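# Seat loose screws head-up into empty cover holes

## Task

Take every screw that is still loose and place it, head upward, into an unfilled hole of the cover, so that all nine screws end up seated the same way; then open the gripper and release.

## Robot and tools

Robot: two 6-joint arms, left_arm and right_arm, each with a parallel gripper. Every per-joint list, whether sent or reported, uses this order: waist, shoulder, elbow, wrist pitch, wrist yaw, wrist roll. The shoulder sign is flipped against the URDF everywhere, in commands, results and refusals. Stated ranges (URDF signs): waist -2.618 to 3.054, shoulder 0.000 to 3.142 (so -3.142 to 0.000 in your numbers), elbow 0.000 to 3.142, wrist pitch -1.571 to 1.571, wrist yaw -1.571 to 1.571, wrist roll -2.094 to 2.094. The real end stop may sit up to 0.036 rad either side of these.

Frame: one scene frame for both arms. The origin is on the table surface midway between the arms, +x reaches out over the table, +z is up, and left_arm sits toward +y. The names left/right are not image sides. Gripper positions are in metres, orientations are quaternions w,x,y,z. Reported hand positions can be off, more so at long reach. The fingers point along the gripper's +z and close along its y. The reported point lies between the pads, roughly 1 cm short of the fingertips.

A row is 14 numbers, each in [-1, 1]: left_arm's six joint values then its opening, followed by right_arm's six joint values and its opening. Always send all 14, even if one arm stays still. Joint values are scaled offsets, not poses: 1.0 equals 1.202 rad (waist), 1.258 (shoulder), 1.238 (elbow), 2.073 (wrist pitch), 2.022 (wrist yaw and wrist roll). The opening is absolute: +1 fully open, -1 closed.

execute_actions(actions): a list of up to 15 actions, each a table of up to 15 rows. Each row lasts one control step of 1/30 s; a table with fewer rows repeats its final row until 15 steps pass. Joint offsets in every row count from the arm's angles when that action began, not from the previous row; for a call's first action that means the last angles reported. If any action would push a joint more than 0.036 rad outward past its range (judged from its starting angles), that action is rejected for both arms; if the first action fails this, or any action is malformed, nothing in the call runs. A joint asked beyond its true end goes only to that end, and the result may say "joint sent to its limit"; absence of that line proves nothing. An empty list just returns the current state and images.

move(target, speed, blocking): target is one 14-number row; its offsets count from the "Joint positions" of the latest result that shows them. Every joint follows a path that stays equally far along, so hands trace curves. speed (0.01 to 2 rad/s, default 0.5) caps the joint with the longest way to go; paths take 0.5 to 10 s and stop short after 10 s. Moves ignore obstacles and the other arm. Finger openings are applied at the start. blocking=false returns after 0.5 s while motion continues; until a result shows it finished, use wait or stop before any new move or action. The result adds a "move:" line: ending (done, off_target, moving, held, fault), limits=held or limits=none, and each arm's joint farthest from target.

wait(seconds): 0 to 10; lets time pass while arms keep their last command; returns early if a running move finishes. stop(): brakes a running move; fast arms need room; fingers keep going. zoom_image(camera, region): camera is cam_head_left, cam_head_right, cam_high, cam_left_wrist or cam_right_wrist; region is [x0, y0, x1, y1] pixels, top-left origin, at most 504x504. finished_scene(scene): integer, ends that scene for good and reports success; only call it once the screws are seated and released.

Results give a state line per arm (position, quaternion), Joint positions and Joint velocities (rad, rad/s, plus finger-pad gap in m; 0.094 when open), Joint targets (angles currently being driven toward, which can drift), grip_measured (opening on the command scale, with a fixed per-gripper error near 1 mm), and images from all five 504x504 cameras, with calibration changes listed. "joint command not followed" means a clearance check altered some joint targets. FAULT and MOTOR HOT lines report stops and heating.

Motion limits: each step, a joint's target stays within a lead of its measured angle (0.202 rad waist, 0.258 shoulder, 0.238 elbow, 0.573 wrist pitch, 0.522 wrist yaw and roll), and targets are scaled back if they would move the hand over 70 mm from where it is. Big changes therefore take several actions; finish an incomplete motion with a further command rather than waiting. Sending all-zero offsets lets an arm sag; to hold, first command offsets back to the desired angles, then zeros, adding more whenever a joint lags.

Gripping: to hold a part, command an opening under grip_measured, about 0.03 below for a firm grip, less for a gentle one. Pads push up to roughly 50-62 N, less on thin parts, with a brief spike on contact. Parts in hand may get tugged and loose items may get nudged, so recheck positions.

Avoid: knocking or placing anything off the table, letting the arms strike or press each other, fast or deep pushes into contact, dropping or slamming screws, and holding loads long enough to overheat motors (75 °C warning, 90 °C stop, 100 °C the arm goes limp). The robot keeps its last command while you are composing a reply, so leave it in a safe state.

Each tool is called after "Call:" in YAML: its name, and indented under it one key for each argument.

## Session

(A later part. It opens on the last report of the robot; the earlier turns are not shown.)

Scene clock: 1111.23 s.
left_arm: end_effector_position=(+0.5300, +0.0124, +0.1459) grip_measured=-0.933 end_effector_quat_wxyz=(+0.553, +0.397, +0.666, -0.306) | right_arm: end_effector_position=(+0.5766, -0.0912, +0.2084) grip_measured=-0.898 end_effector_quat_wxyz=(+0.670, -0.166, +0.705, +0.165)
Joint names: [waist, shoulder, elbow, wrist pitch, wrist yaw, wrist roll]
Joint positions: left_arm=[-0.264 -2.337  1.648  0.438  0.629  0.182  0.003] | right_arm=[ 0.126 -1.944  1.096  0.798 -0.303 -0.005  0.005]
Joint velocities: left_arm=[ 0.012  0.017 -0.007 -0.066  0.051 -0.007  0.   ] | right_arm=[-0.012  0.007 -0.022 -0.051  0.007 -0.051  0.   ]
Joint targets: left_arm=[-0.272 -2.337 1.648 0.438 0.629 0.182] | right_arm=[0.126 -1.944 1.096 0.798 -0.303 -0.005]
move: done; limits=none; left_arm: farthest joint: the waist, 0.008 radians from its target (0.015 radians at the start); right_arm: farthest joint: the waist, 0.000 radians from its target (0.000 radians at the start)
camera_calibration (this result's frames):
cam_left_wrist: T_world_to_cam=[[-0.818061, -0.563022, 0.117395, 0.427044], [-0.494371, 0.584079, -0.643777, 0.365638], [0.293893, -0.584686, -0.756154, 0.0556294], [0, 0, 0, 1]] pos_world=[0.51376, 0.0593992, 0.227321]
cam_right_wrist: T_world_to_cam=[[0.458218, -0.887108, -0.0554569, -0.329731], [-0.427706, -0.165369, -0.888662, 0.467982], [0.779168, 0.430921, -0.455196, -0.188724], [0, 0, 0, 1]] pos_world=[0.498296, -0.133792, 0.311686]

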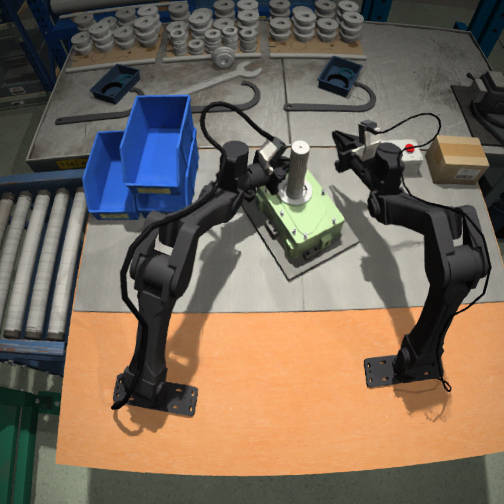

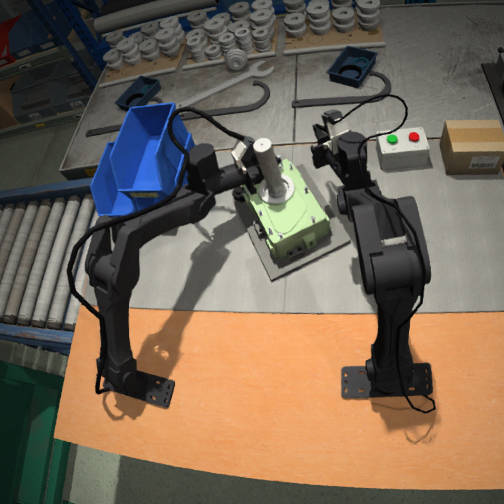

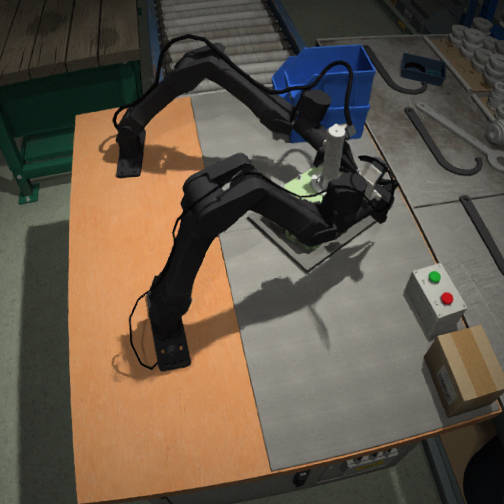

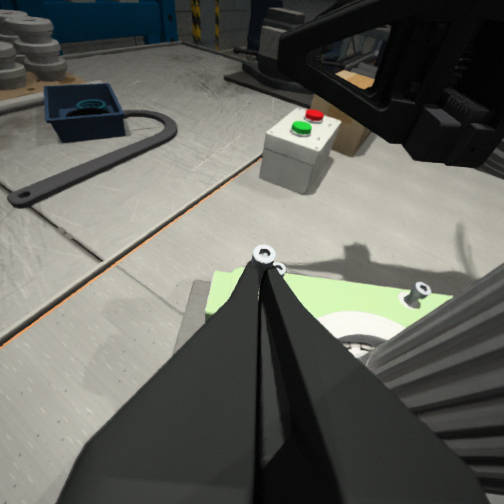

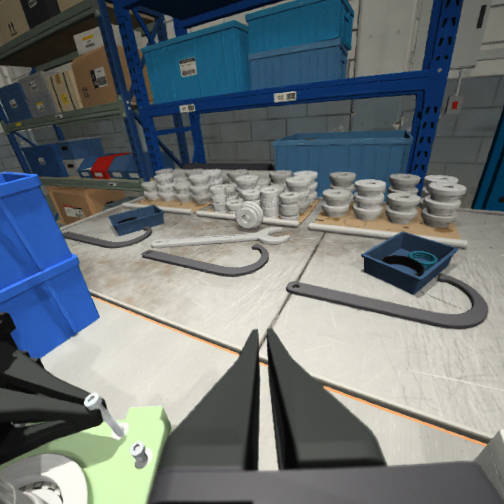

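Call:
move:
  target: [0,0,0.048,-0.036,-0.012,0,-0.965,0,0,0,0,0,0,-0.9]
  speed: 0.025

Call:
zoom_image:
  camera: "cam_right_wrist"
  region: [60,350,180,470]

Call:
zoom_image:
  camera: "cam_head_right"
  region: [240,135,310,195]

Scene clock: 1128.67 s.
left_arm: end_effector_position=(+0.5348, +0.0133, +0.1484) grip_measured=-0.933 end_effector_quat_wxyz=(+0.547, +0.392, +0.676, -0.300) | right_arm: end_effector_position=(+0.5766, -0.0912, +0.2084) grip_measured=-0.898 end_effector_quat_wxyz=(+0.670, -0.166, +0.705, +0.165)
Joint names: [waist, shoulder, elbow, wrist pitch, wrist yaw, wrist roll]
Joint positions: left_arm=[-0.264 -2.337  1.68   0.385  0.611  0.182  0.003] | right_arm=[ 0.126 -1.944  1.096  0.798 -0.303 -0.005  0.005]
Joint velocities: left_arm=[ 0.002  0.002 -0.012 -0.007  0.022  0.007 -0.   ] | right_arm=[ 0.012  0.002 -0.002  0.022 -0.007  0.022  0.   ]
Joint targets: left_arm=[-0.264 -2.337 1.708 0.363 0.605 0.182] | right_arm=[0.126 -1.944 1.096 0.798 -0.303 -0.005]
move: off_target (left_arm); limits=none; left_arm: farthest joint: the elbow, 0.027 radians from its target (0.059 radians at the start); right_arm: farthest joint: the waist, 0.000 radians from its target (0.000 radians at the start)
camera_calibration (this result's frames):
cam_left_wrist: T_world_to_cam=[[-0.805845, -0.578898, 0.12446, 0.423773], [-0.515818, 0.583097, -0.627639, 0.378167], [0.290767, -0.569978, -0.768492, 0.0599227], [0, 0, 0, 1]] pos_world=[0.519137, 0.0589683, 0.23066]
cam_right_wrist: T_world_to_cam=[[0.458218, -0.887108, -0.0554569, -0.329731], [-0.427706, -0.165369, -0.888662, 0.467982], [0.779168, 0.430921, -0.455196, -0.188724], [0, 0, 0, 1]] pos_world=[0.498296, -0.133792, 0.311686]

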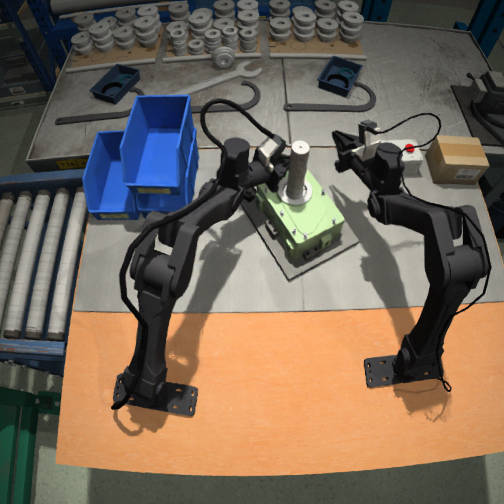

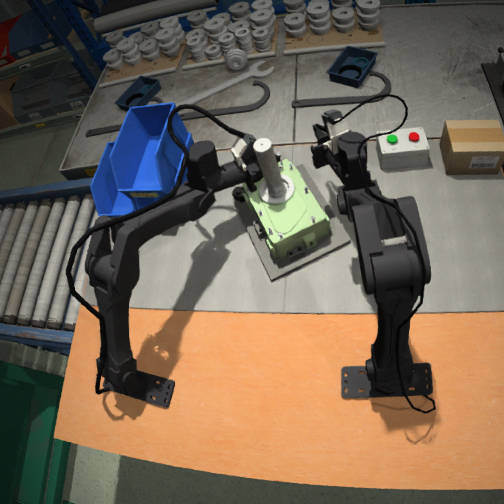

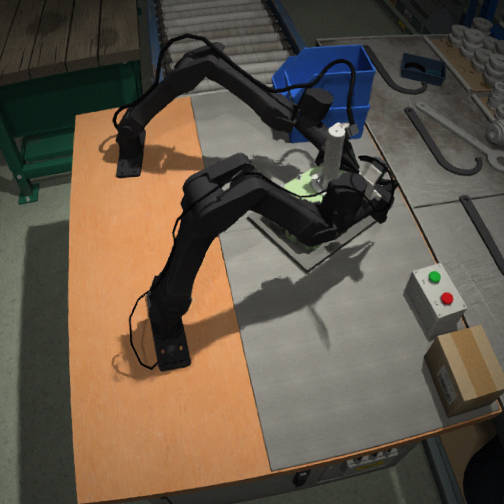

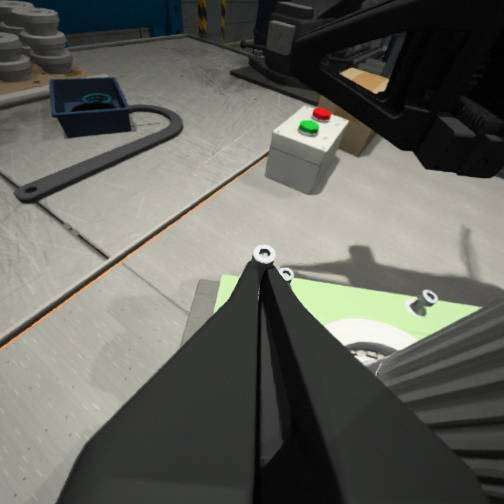

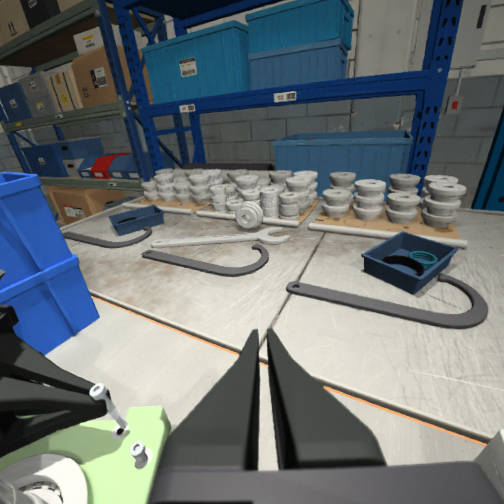

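Region (60, 350, 180, 470) of cam_right_wrist's 504x504 image, scaled by 4.200, with more detail than that image has.

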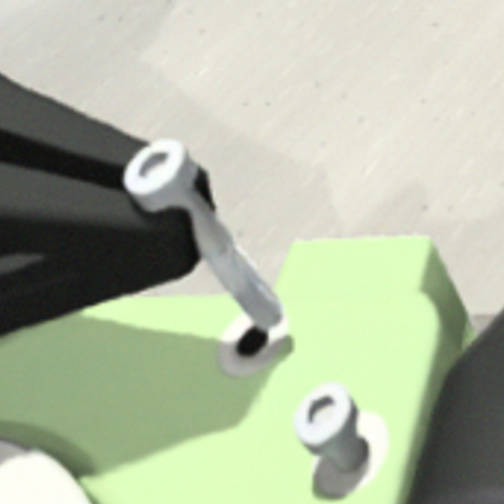

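Region (240, 135, 310, 195) of cam_head_right's 504x504 image, scaled by 7.200, with more detail than that image has; it fills the top 432 rows of this view, and the rest is white.

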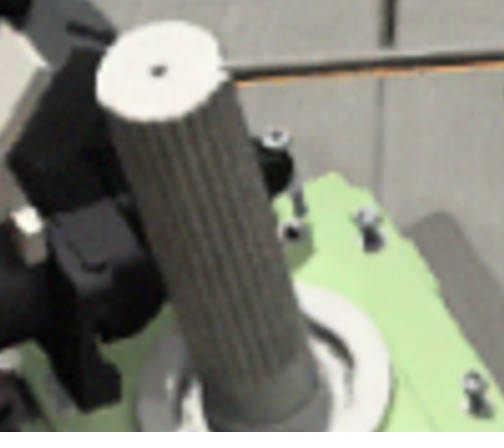

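Call:
move:
  target: [0,0.028,0,-0.033,0,0,-0.965,0,0,0,0,0,0,-0.9]
  speed: 0.025

Call:
zoom_image:
  camera: "cam_right_wrist"
  region: [60,350,180,470]

Call:
zoom_image:
  camera: "cam_head_right"
  region: [240,135,310,195]

Scene clock: 1139.07 s.
left_arm: end_effector_position=(+0.5319, +0.0145, +0.1456) grip_measured=-0.933 end_effector_quat_wxyz=(+0.534, +0.390, +0.687, -0.302) | right_arm: end_effector_position=(+0.5766, -0.0912, +0.2084) grip_measured=-0.898 end_effector_quat_wxyz=(+0.670, -0.166, +0.705, +0.165)
Joint names: [waist, shoulder, elbow, wrist pitch, wrist yaw, wrist roll]
Joint positions: left_arm=[-0.264 -2.326  1.68   0.339  0.61   0.182  0.003] | right_arm=[ 0.126 -1.944  1.096  0.798 -0.303 -0.005  0.005]
Joint velocities: left_arm=[ 0.007 -0.002  0.032 -0.007 -0.037  0.037 -0.001] | right_arm=[-0.017 -0.017 -0.017  0.037 -0.051  0.022 -0.001]
Joint targets: left_arm=[-0.264 -2.302 1.680 0.317 0.610 0.182] | right_arm=[0.126 -1.944 1.096 0.798 -0.303 -0.005]
move: off_target (left_arm); limits=none; left_arm: farthest joint: the shoulder, 0.025 radians from its target (0.036 radians at the start); right_arm: farthest joint: the waist, 0.000 radians from its target (0.000 radians at the start)
camera_calibration (this result's frames):
cam_left_wrist: T_world_to_cam=[[-0.801272, -0.581045, 0.142651, 0.417481], [-0.536114, 0.591438, -0.602314, 0.381162], [0.265602, -0.559095, -0.78541, 0.0750337], [0, 0, 0, 1]] pos_world=[0.518933, 0.0590925, 0.228957]
cam_right_wrist: T_world_to_cam=[[0.458218, -0.887108, -0.0554569, -0.329731], [-0.427706, -0.165369, -0.888662, 0.467982], [0.779168, 0.430921, -0.455196, -0.188724], [0, 0, 0, 1]] pos_world=[0.498296, -0.133792, 0.311686]

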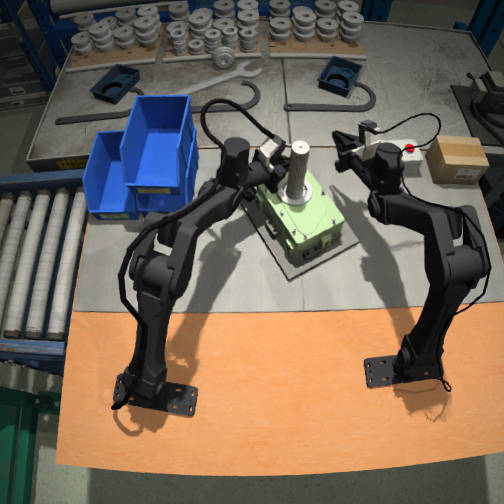

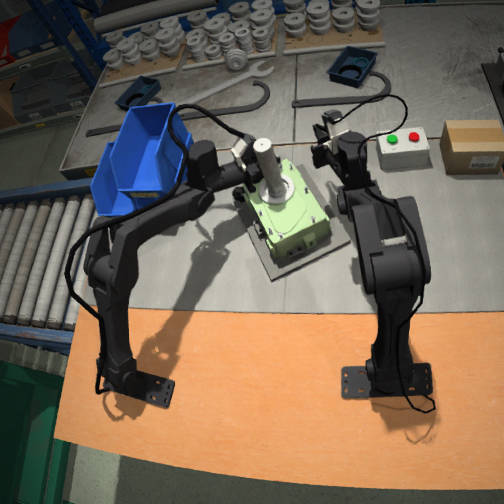

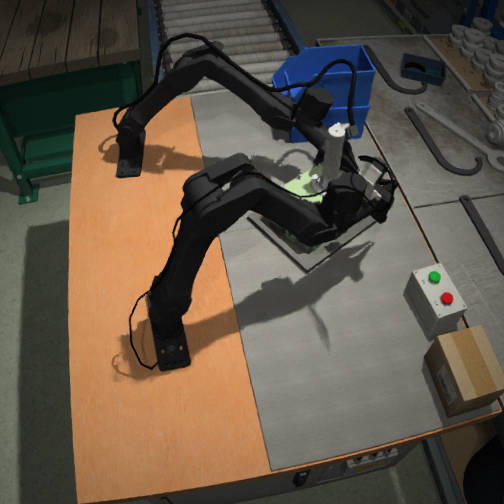

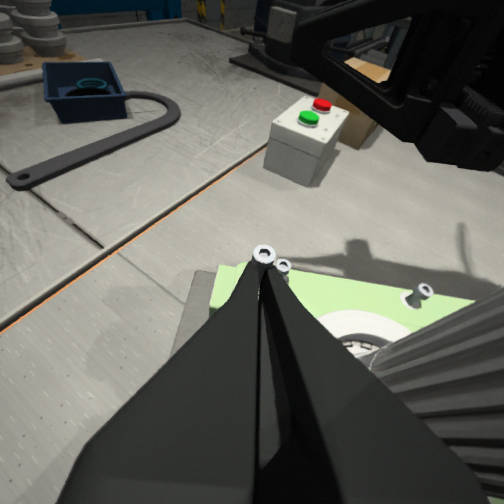

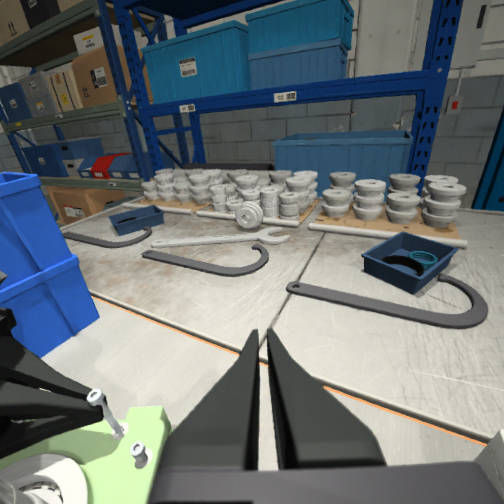

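Region (60, 350, 180, 470) of cam_right_wrist's 504x504 image, scaled by 4.200, with more detail than that image has.

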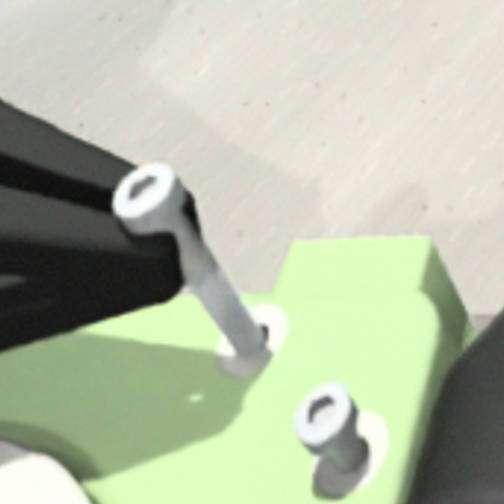

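Region (240, 135, 310, 195) of cam_head_right's 504x504 image, scaled by 7.200, with more detail than that image has; it fills the top 432 rows of this view, and the rest is white.

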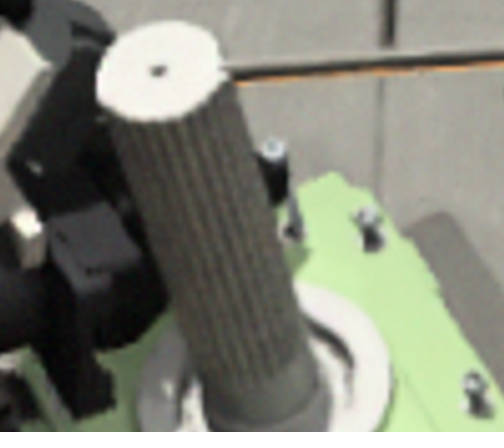

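Call:
move:
  target: [0,0,0,0,-0.01,0,-0.965,0,0,0,0,0,0,-0.9]
  speed: 0.012

Call:
move:
  target: [0,0,0,-0.03,0,0,-0.965,0,0,0,0,0,0,-0.9]
  speed: 0.02

Call:
zoom_image:
  camera: "cam_right_wrist"
  region: [60,350,180,470]

Scene clock: 1148.10 s.
left_arm: end_effector_position=(+0.5340, +0.0160, +0.1451) grip_measured=-0.933 end_effector_quat_wxyz=(+0.535, +0.387, +0.690, -0.297) | right_arm: end_effector_position=(+0.5766, -0.0912, +0.2084) grip_measured=-0.898 end_effector_quat_wxyz=(+0.670, -0.166, +0.705, +0.165)
Joint names: [waist, shoulder, elbow, wrist pitch, wrist yaw, wrist roll]
Joint positions: left_arm=[-0.264 -2.326  1.68   0.339  0.596  0.182  0.003] | right_arm=[ 0.126 -1.944  1.096  0.798 -0.303 -0.005  0.005]
Joint velocities: left_arm=[ 0.012 -0.002 -0.002 -0.051 -0.007 -0.037 -0.   ] | right_arm=[ 0.002  0.002 -0.007 -0.139  0.051  0.022  0.   ]
Joint targets: left_arm=[-0.264 -2.326 1.680 0.339 0.590 0.182] | right_arm=[0.126 -1.944 1.096 0.798 -0.303 -0.005]
move: done; limits=none; left_arm: farthest joint: the wrist yaw, 0.006 radians from its target (0.020 radians at the start); right_arm: farthest joint: the waist, 0.000 radians from its target (0.000 radians at the start)
camera_calibration (this result's frames):
cam_left_wrist: T_world_to_cam=[[-0.793355, -0.592652, 0.139111, 0.416532], [-0.543438, 0.586503, -0.600574, 0.38486], [0.274342, -0.552067, -0.787374, 0.0703728], [0, 0, 0, 1]] pos_world=[0.520299, 0.0599873, 0.228602]
cam_right_wrist: T_world_to_cam=[[0.458218, -0.887108, -0.0554569, -0.329731], [-0.427706, -0.165369, -0.888662, 0.467982], [0.779168, 0.430921, -0.455196, -0.188724], [0, 0, 0, 1]] pos_world=[0.498296, -0.133792, 0.311686]

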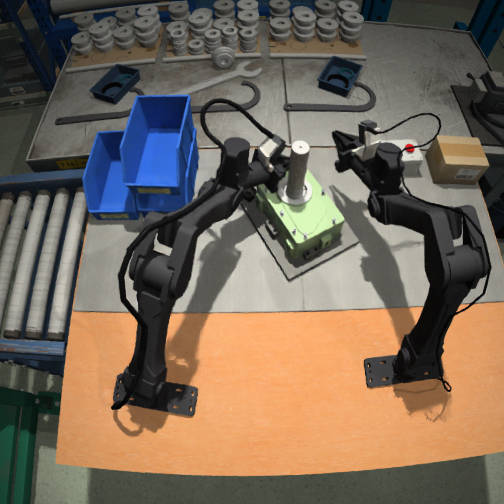

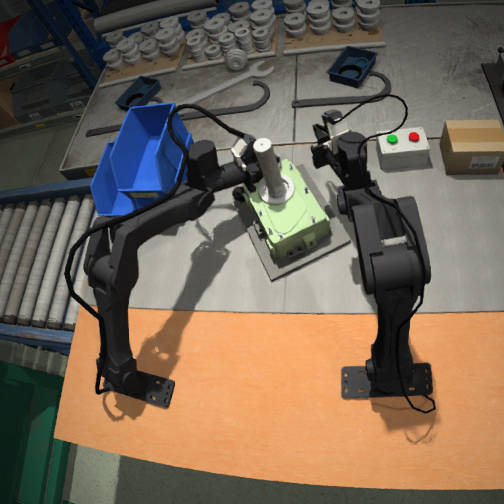

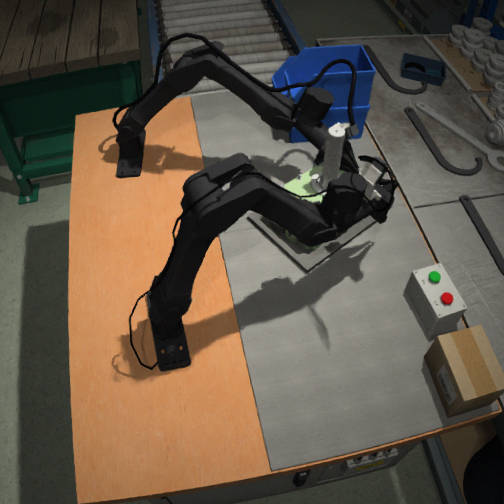

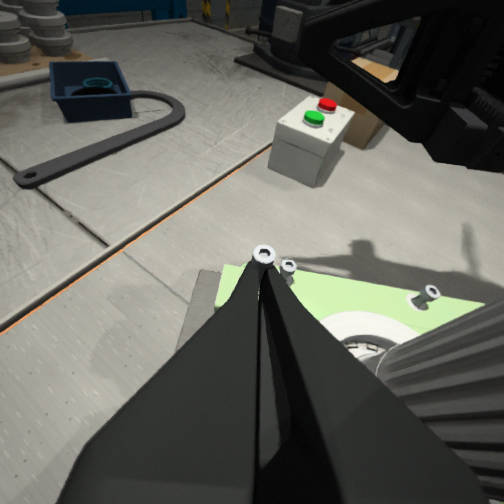

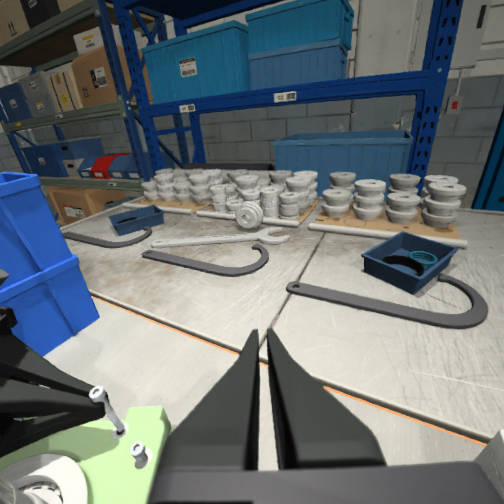

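Scene clock: 1151.43 s.
left_arm: end_effector_position=(+0.5327, +0.0165, +0.1409) grip_measured=-0.933 end_effector_quat_wxyz=(+0.527, +0.386, +0.696, -0.297) | right_arm: end_effector_position=(+0.5766, -0.0912, +0.2084) grip_measured=-0.898 end_effector_quat_wxyz=(+0.670, -0.166, +0.705, +0.165)
Joint names: [waist, shoulder, elbow, wrist pitch, wrist yaw, wrist roll]
Joint positions: left_arm=[-0.264 -2.326  1.68   0.318  0.596  0.182  0.003] | right_arm=[ 0.126 -1.944  1.096  0.798 -0.303 -0.005  0.005]
Joint velocities: left_arm=[-0.012 -0.012  0.002  0.081 -0.037  0.066 -0.001] | right_arm=[-0.002  0.037  0.002 -0.037 -0.022 -0.037 -0.001]
Joint targets: left_arm=[-0.264 -2.326 1.680 0.276 0.596 0.182] | right_arm=[0.126 -1.944 1.096 0.798 -0.303 -0.005]
move: off_target (left_arm); limits=none; left_arm: farthest joint: the wrist pitch, 0.041 radians from its target (0.062 radians at the start); right_arm: farthest joint: the waist, 0.000 radians from its target (0.000 radians at the start)
camera_calibration (this result's frames):
cam_left_wrist: T_world_to_cam=[[-0.790669, -0.593783, 0.149211, 0.413587], [-0.55449, 0.59116, -0.585723, 0.385059], [0.259585, -0.545849, -0.796658, 0.0767905], [0, 0, 0, 1]] pos_world=[0.520588, 0.0598655, 0.225002]
cam_right_wrist: T_world_to_cam=[[0.458218, -0.887108, -0.0554569, -0.329731], [-0.427706, -0.165369, -0.888662, 0.467982], [0.779168, 0.430921, -0.455196, -0.188724], [0, 0, 0, 1]] pos_world=[0.498296, -0.133792, 0.311686]

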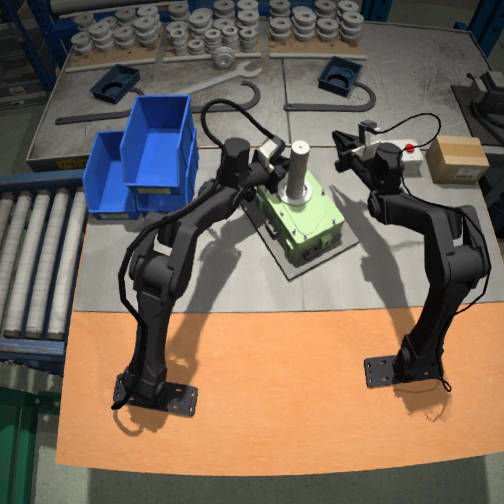

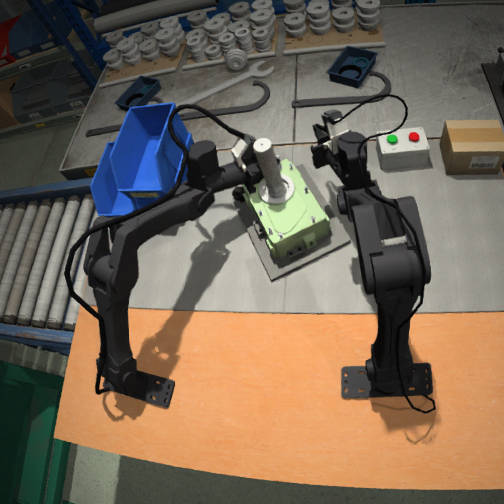

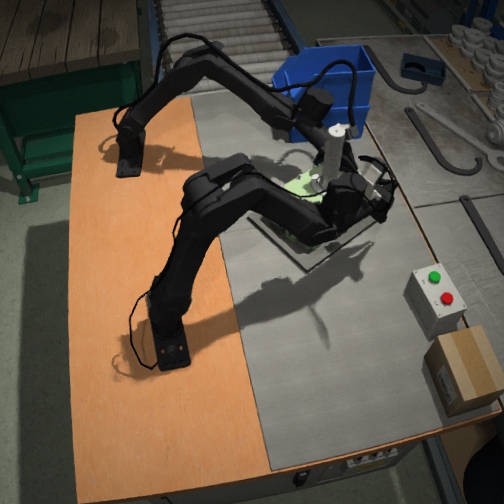

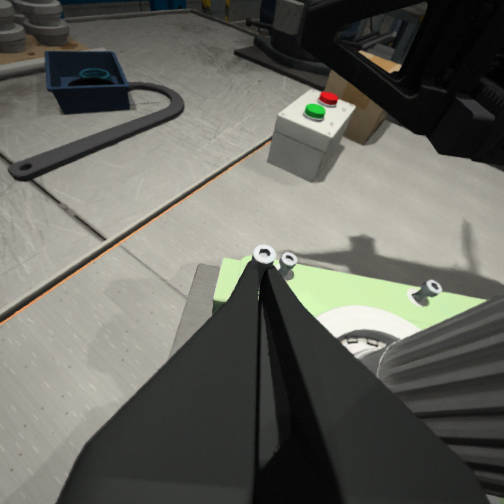

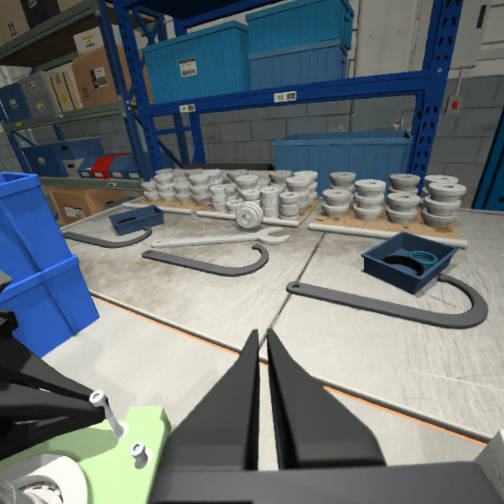

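Region (60, 350, 180, 470) of cam_right_wrist's 504x504 image, scaled by 4.200, with more detail than that image has.

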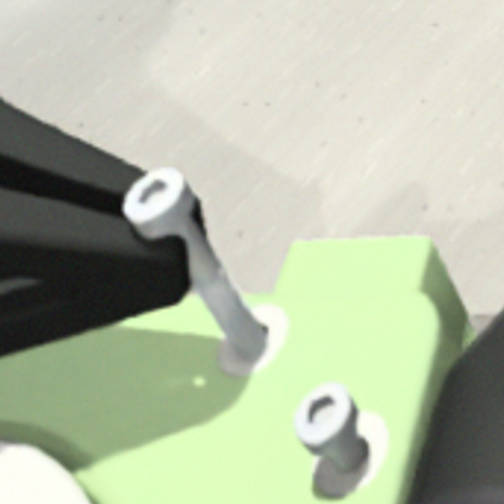

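Nearly centred, slightly −x. Push with shoulder.

Call:
move:
  target: [0,-0.028,0,-0.015,0,0,-0.965,0,0,0,0,0,0,-0.9]
  speed: 0.012

Call:
zoom_image:
  camera: "cam_right_wrist"
  region: [60,350,180,470]

Scene clock: 1159.60 s.
left_arm: end_effector_position=(+0.5328, +0.0164, +0.1402) grip_measured=-0.933 end_effector_quat_wxyz=(+0.527, +0.386, +0.696, -0.298) | right_arm: end_effector_position=(+0.5766, -0.0912, +0.2084) grip_measured=-0.898 end_effector_quat_wxyz=(+0.670, -0.166, +0.705, +0.165)
Joint names: [waist, shoulder, elbow, wrist pitch, wrist yaw, wrist roll]
Joint positions: left_arm=[-0.264 -2.328  1.68   0.319  0.596  0.182  0.003] | right_arm=[ 0.126 -1.944  1.096  0.798 -0.303 -0.005  0.005]
Joint velocities: left_arm=[-0.012  0.007 -0.012  0.007  0.007 -0.022 -0.001] | right_arm=[ 0.012  0.012  0.002 -0.007  0.022 -0.007 -0.   ]
Joint targets: left_arm=[-0.264 -2.362 1.680 0.287 0.596 0.182] | right_arm=[0.126 -1.944 1.096 0.798 -0.303 -0.005]
move: off_target (left_arm); limits=none; left_arm: farthest joint: the shoulder, 0.033 radians from its target (0.035 radians at the start); right_arm: farthest joint: the waist, 0.000 radians from its target (0.000 radians at the start)
camera_calibration (this result's frames):
cam_left_wrist: T_world_to_cam=[[-0.790824, -0.593503, 0.149507, 0.413718], [-0.55451, 0.591381, -0.585481, 0.384701], [0.259069, -0.545915, -0.796781, 0.0764709], [0, 0, 0, 1]] pos_world=[0.520687, 0.0597849, 0.224312]
cam_right_wrist: T_world_to_cam=[[0.458218, -0.887108, -0.0554569, -0.329731], [-0.427706, -0.165369, -0.888662, 0.467982], [0.779168, 0.430921, -0.455196, -0.188724], [0, 0, 0, 1]] pos_world=[0.498296, -0.133792, 0.311686]

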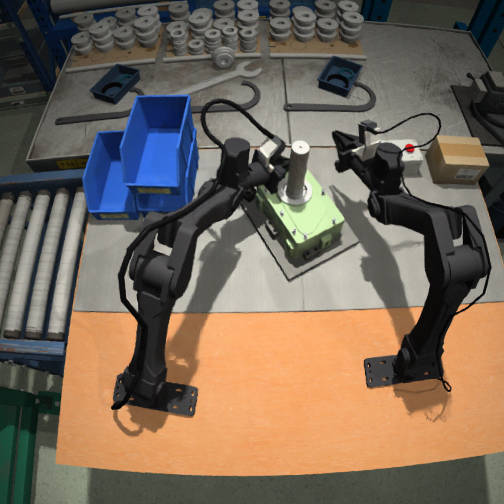

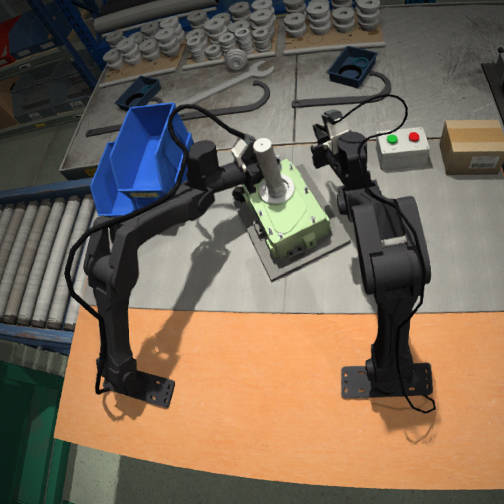

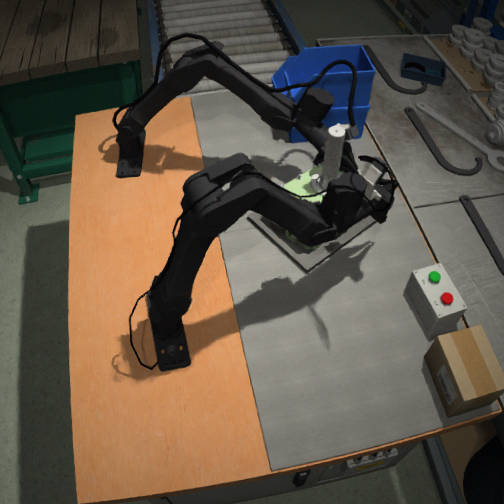

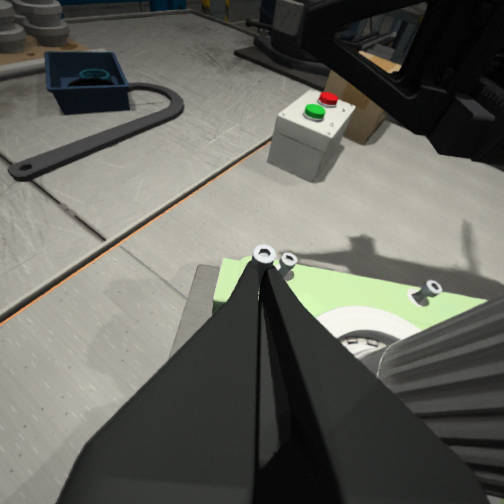

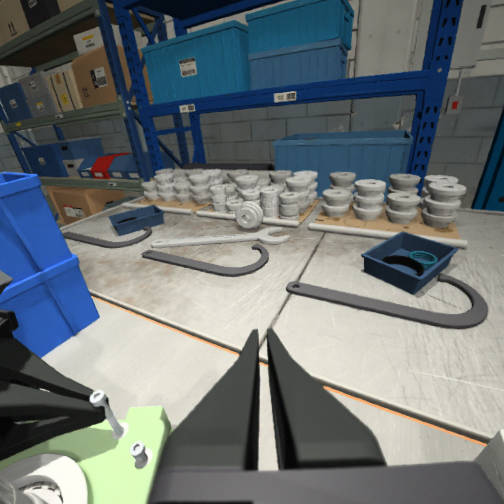

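Region (60, 350, 180, 470) of cam_right_wrist's 504x504 image, scaled by 4.200, with more detail than that image has.

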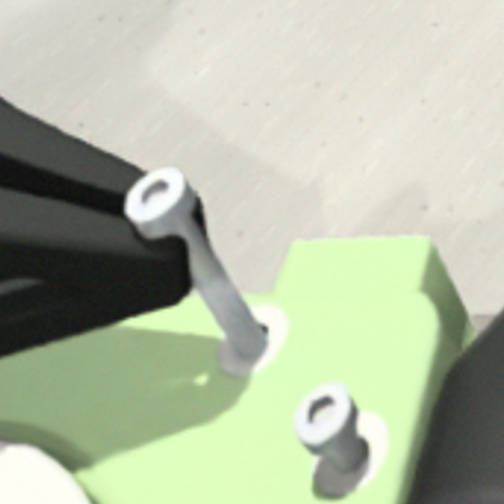

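Yaw nudge back while keeping a gentle pitch press.

Call:
execute_actions:
  actions:
    - [[0,0,0,-0.016,-0.005,0,-0.965,0,0,0,0,0,0,-0.9]]
    - [[0,0,0,-0.016,-0.008,0,-0.965,0,0,0,0,0,0,-0.9]]
    - [[0,0,0,-0.016,-0.010,0,-0.965,0,0,0,0,0,0,-0.9]]

Call:
zoom_image:
  camera: "cam_right_wrist"
  region: [60,350,180,470]

Scene clock: 1171.40 s.
left_arm: end_effector_position=(+0.5329, +0.0165, +0.1402) grip_measured=-0.933 end_effector_quat_wxyz=(+0.527, +0.386, +0.696, -0.297) | right_arm: end_effector_position=(+0.5766, -0.0912, +0.2084) grip_measured=-0.898 end_effector_quat_wxyz=(+0.670, -0.166, +0.705, +0.165)
Joint names: [waist, shoulder, elbow, wrist pitch, wrist yaw, wrist roll]
Joint positions: left_arm=[-0.264 -2.328  1.68   0.319  0.595  0.182  0.003] | right_arm=[ 0.126 -1.944  1.096  0.798 -0.303 -0.005  0.005]
Joint velocities: left_arm=[ 0.007 -0.012  0.012  0.022  0.022 -0.081  0.001] | right_arm=[-0.002 -0.012 -0.002  0.022  0.007 -0.007  0.   ]
Joint targets: left_arm=[-0.264 -2.328 1.680 0.286 0.576 0.182] | right_arm=[0.126 -1.944 1.096 0.798 -0.303 -0.005]
camera_calibration (this result's frames):
cam_left_wrist: T_world_to_cam=[[-0.790409, -0.594108, 0.149296, 0.413672], [-0.554881, 0.591113, -0.5854, 0.384893], [0.25954, -0.545547, -0.79688, 0.0762213], [0, 0, 0, 1]] pos_world=[0.520758, 0.0598328, 0.224296]
cam_right_wrist: T_world_to_cam=[[0.458218, -0.887108, -0.0554569, -0.329731], [-0.427706, -0.165369, -0.888662, 0.467982], [0.779168, 0.430921, -0.455196, -0.188724], [0, 0, 0, 1]] pos_world=[0.498296, -0.133792, 0.311686]

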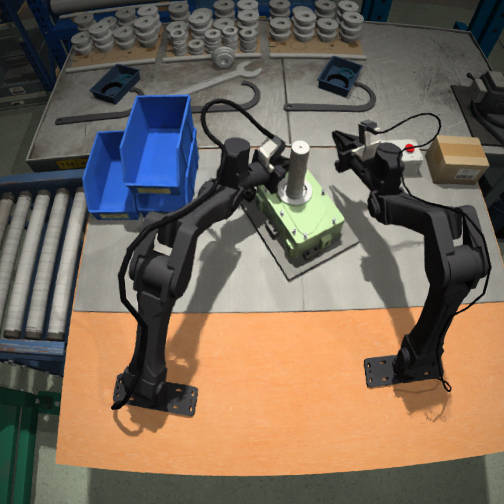

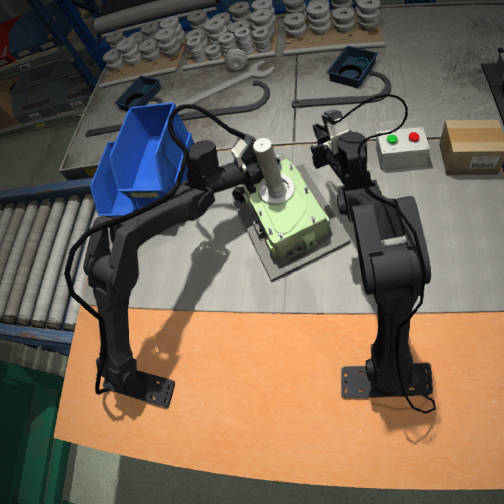

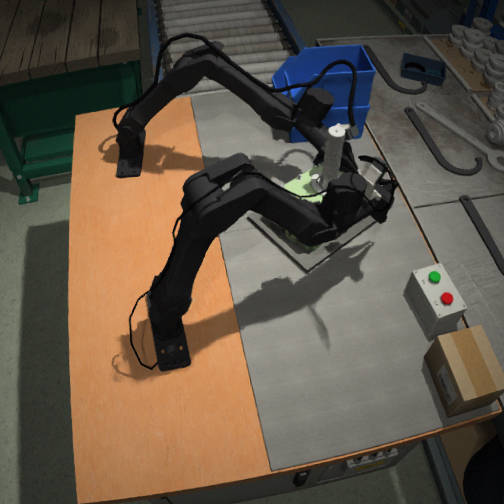

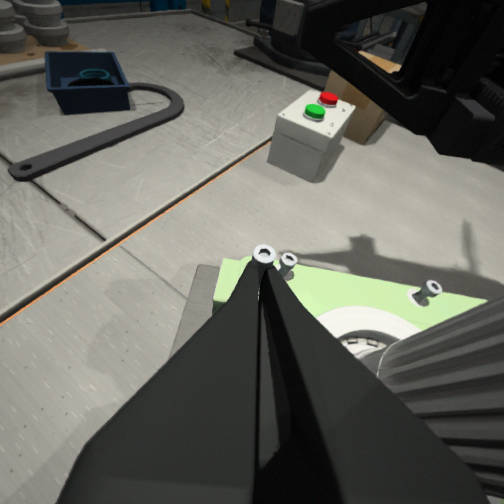

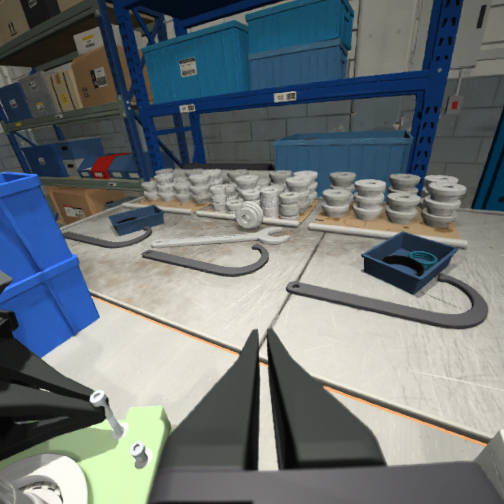

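Region (60, 350, 180, 470) of cam_right_wrist's 504x504 image, scaled by 4.200, with more detail than that image has.

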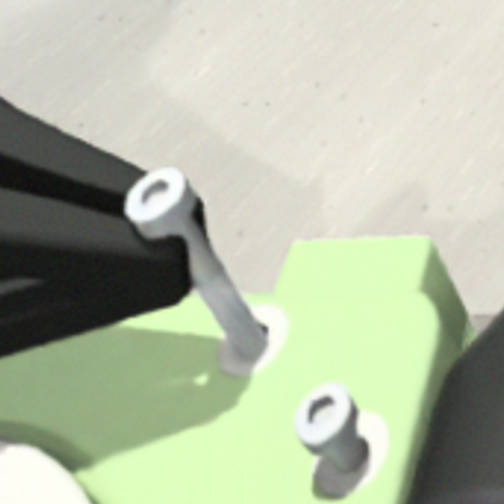

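Call:
execute_actions:
  actions:
    - [[0,0,0,0,-0.009,0,-0.965,0,0,0,0,0,0,-0.9]]
    - [[0,0,0,0,-0.007,0,-0.965,0,0,0,0,0,0,-0.9]]

Call:
move:
  target: [0,0,0,-0.025,0,0,-0.965,0,0,0,0,0,0,-0.9]
  speed: 0.03

Call:
zoom_image:
  camera: "cam_right_wrist"
  region: [60,350,180,470]

Scene clock: 1179.93 s.
left_arm: end_effector_position=(+0.5334, +0.0166, +0.1408) grip_measured=-0.933 end_effector_quat_wxyz=(+0.529, +0.386, +0.695, -0.296) | right_arm: end_effector_position=(+0.5766, -0.0912, +0.2084) grip_measured=-0.898 end_effector_quat_wxyz=(+0.670, -0.166, +0.705, +0.165)
Joint names: [waist, shoulder, elbow, wrist pitch, wrist yaw, wrist roll]
Joint positions: left_arm=[-0.264 -2.328  1.68   0.323  0.593  0.182  0.003] | right_arm=[ 0.126 -1.944  1.096  0.798 -0.303 -0.005  0.005]
Joint velocities: left_arm=[-0.012  0.012  0.002 -0.022  0.007  0.007 -0.001] | right_arm=[-0.032 -0.007 -0.007  0.022  0.037 -0.022 -0.   ]
Joint targets: left_arm=[-0.264 -2.328 1.680 0.322 0.579 0.182] | right_arm=[0.126 -1.944 1.096 0.798 -0.303 -0.005]
camera_calibration (this result's frames):
cam_left_wrist: T_world_to_cam=[[-0.789839, -0.595421, 0.147066, 0.414057], [-0.553952, 0.58966, -0.58774, 0.38535], [0.263234, -0.545687, -0.795571, 0.0745084], [0, 0, 0, 1]] pos_world=[0.520891, 0.0599713, 0.224869]
cam_right_wrist: T_world_to_cam=[[0.458218, -0.887108, -0.0554569, -0.329731], [-0.427706, -0.165369, -0.888662, 0.467982], [0.779168, 0.430921, -0.455196, -0.188724], [0, 0, 0, 1]] pos_world=[0.498296, -0.133792, 0.311686]

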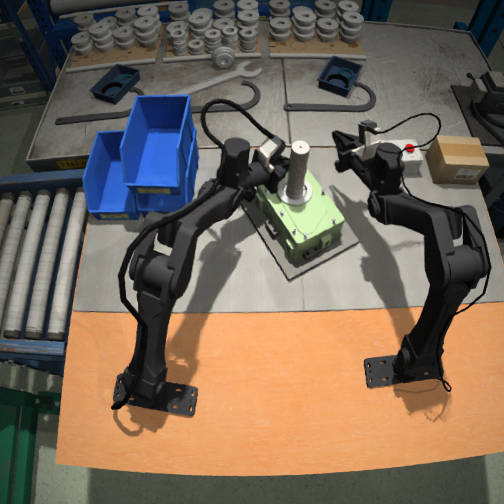

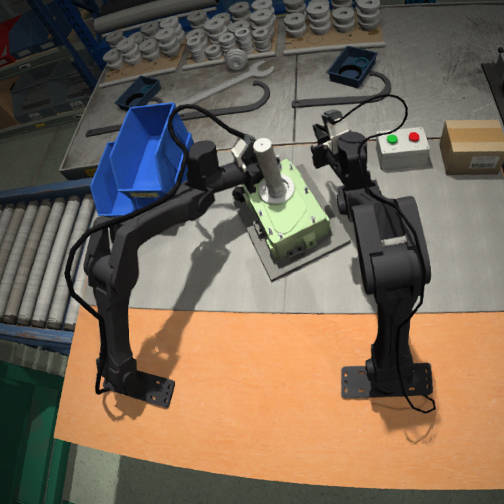

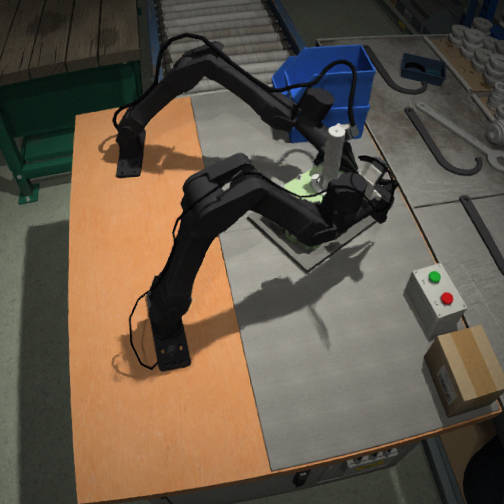

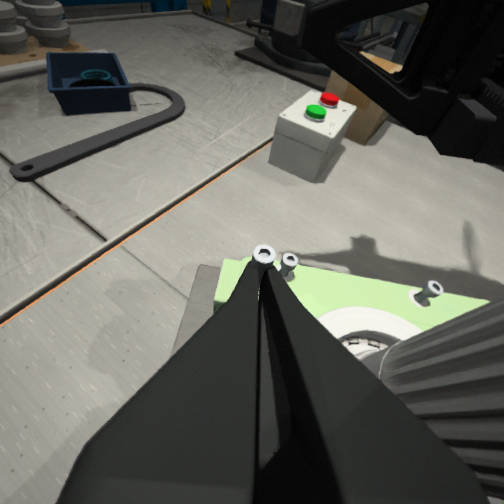

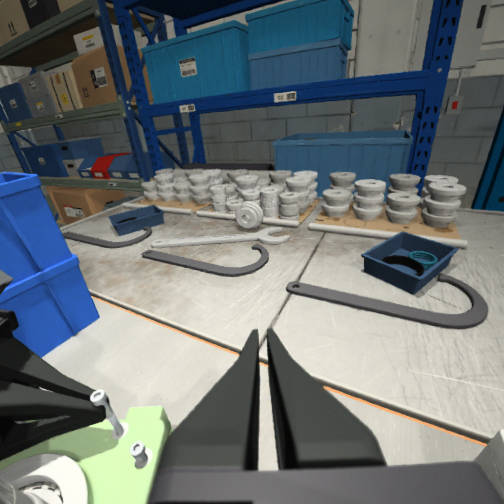

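Scene clock: 1181.90 s.
left_arm: end_effector_position=(+0.5333, +0.0166, +0.1405) grip_measured=-0.933 end_effector_quat_wxyz=(+0.528, +0.386, +0.696, -0.297) | right_arm: end_effector_position=(+0.5766, -0.0912, +0.2084) grip_measured=-0.898 end_effector_quat_wxyz=(+0.670, -0.166, +0.705, +0.165)
Joint names: [waist, shoulder, elbow, wrist pitch, wrist yaw, wrist roll]
Joint positions: left_arm=[-0.264 -2.328  1.68   0.321  0.593  0.182  0.003] | right_arm=[ 0.126 -1.944  1.096  0.798 -0.303 -0.005  0.005]
Joint velocities: left_arm=[ 0.007 -0.002 -0.002 -0.007  0.007  0.022  0.   ] | right_arm=[-0.012 -0.007  0.012 -0.007 -0.037  0.022 -0.   ]
Joint targets: left_arm=[-0.264 -2.328 1.680 0.271 0.593 0.182] | right_arm=[0.126 -1.944 1.096 0.798 -0.303 -0.005]
move: off_target (left_arm); limits=none; left_arm: farthest joint: the wrist pitch, 0.050 radians from its target (0.052 radians at the start); right_arm: farthest joint: the waist, 0.000 radians from its target (0.000 radians at the start)
camera_calibration (this result's frames):
cam_left_wrist: T_world_to_cam=[[-0.789631, -0.595509, 0.147824, 0.413835], [-0.554778, 0.590008, -0.586611, 0.385362], [0.262115, -0.545215, -0.796264, 0.0749925], [0, 0, 0, 1]] pos_world=[0.52091, 0.0599629, 0.224596]
cam_right_wrist: T_world_to_cam=[[0.458218, -0.887108, -0.0554569, -0.329731], [-0.427706, -0.165369, -0.888662, 0.467982], [0.779168, 0.430921, -0.455196, -0.188724], [0, 0, 0, 1]] pos_world=[0.498296, -0.133792, 0.311686]

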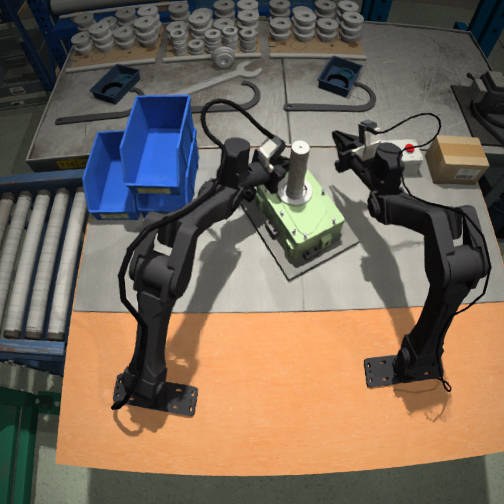

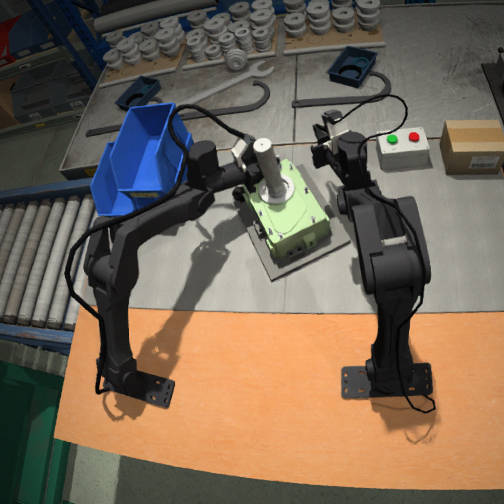

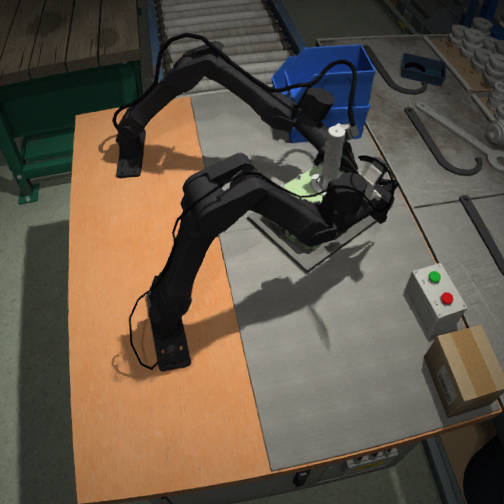

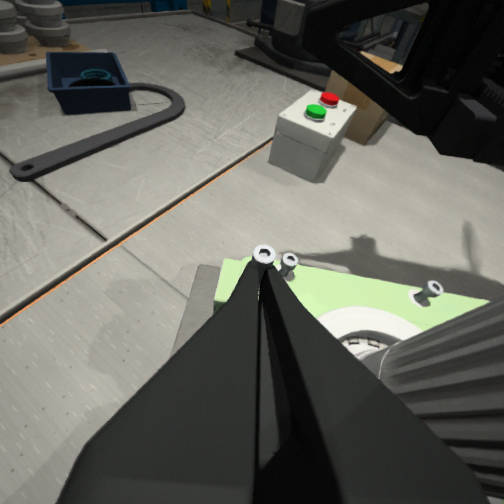

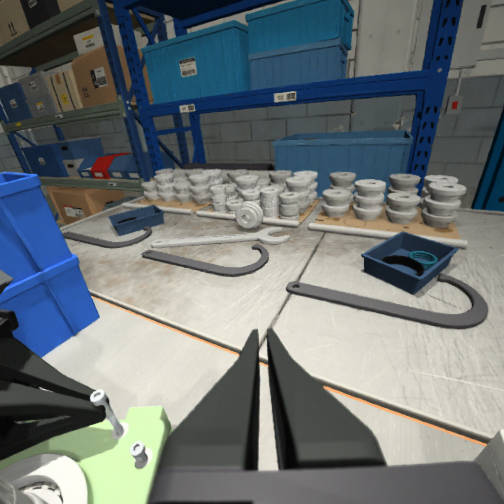

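Region (60, 350, 180, 470) of cam_right_wrist's 504x504 image, scaled by 4.200, with more detail than that image has.

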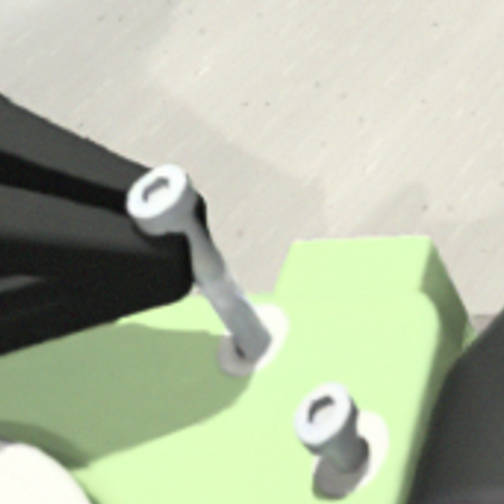

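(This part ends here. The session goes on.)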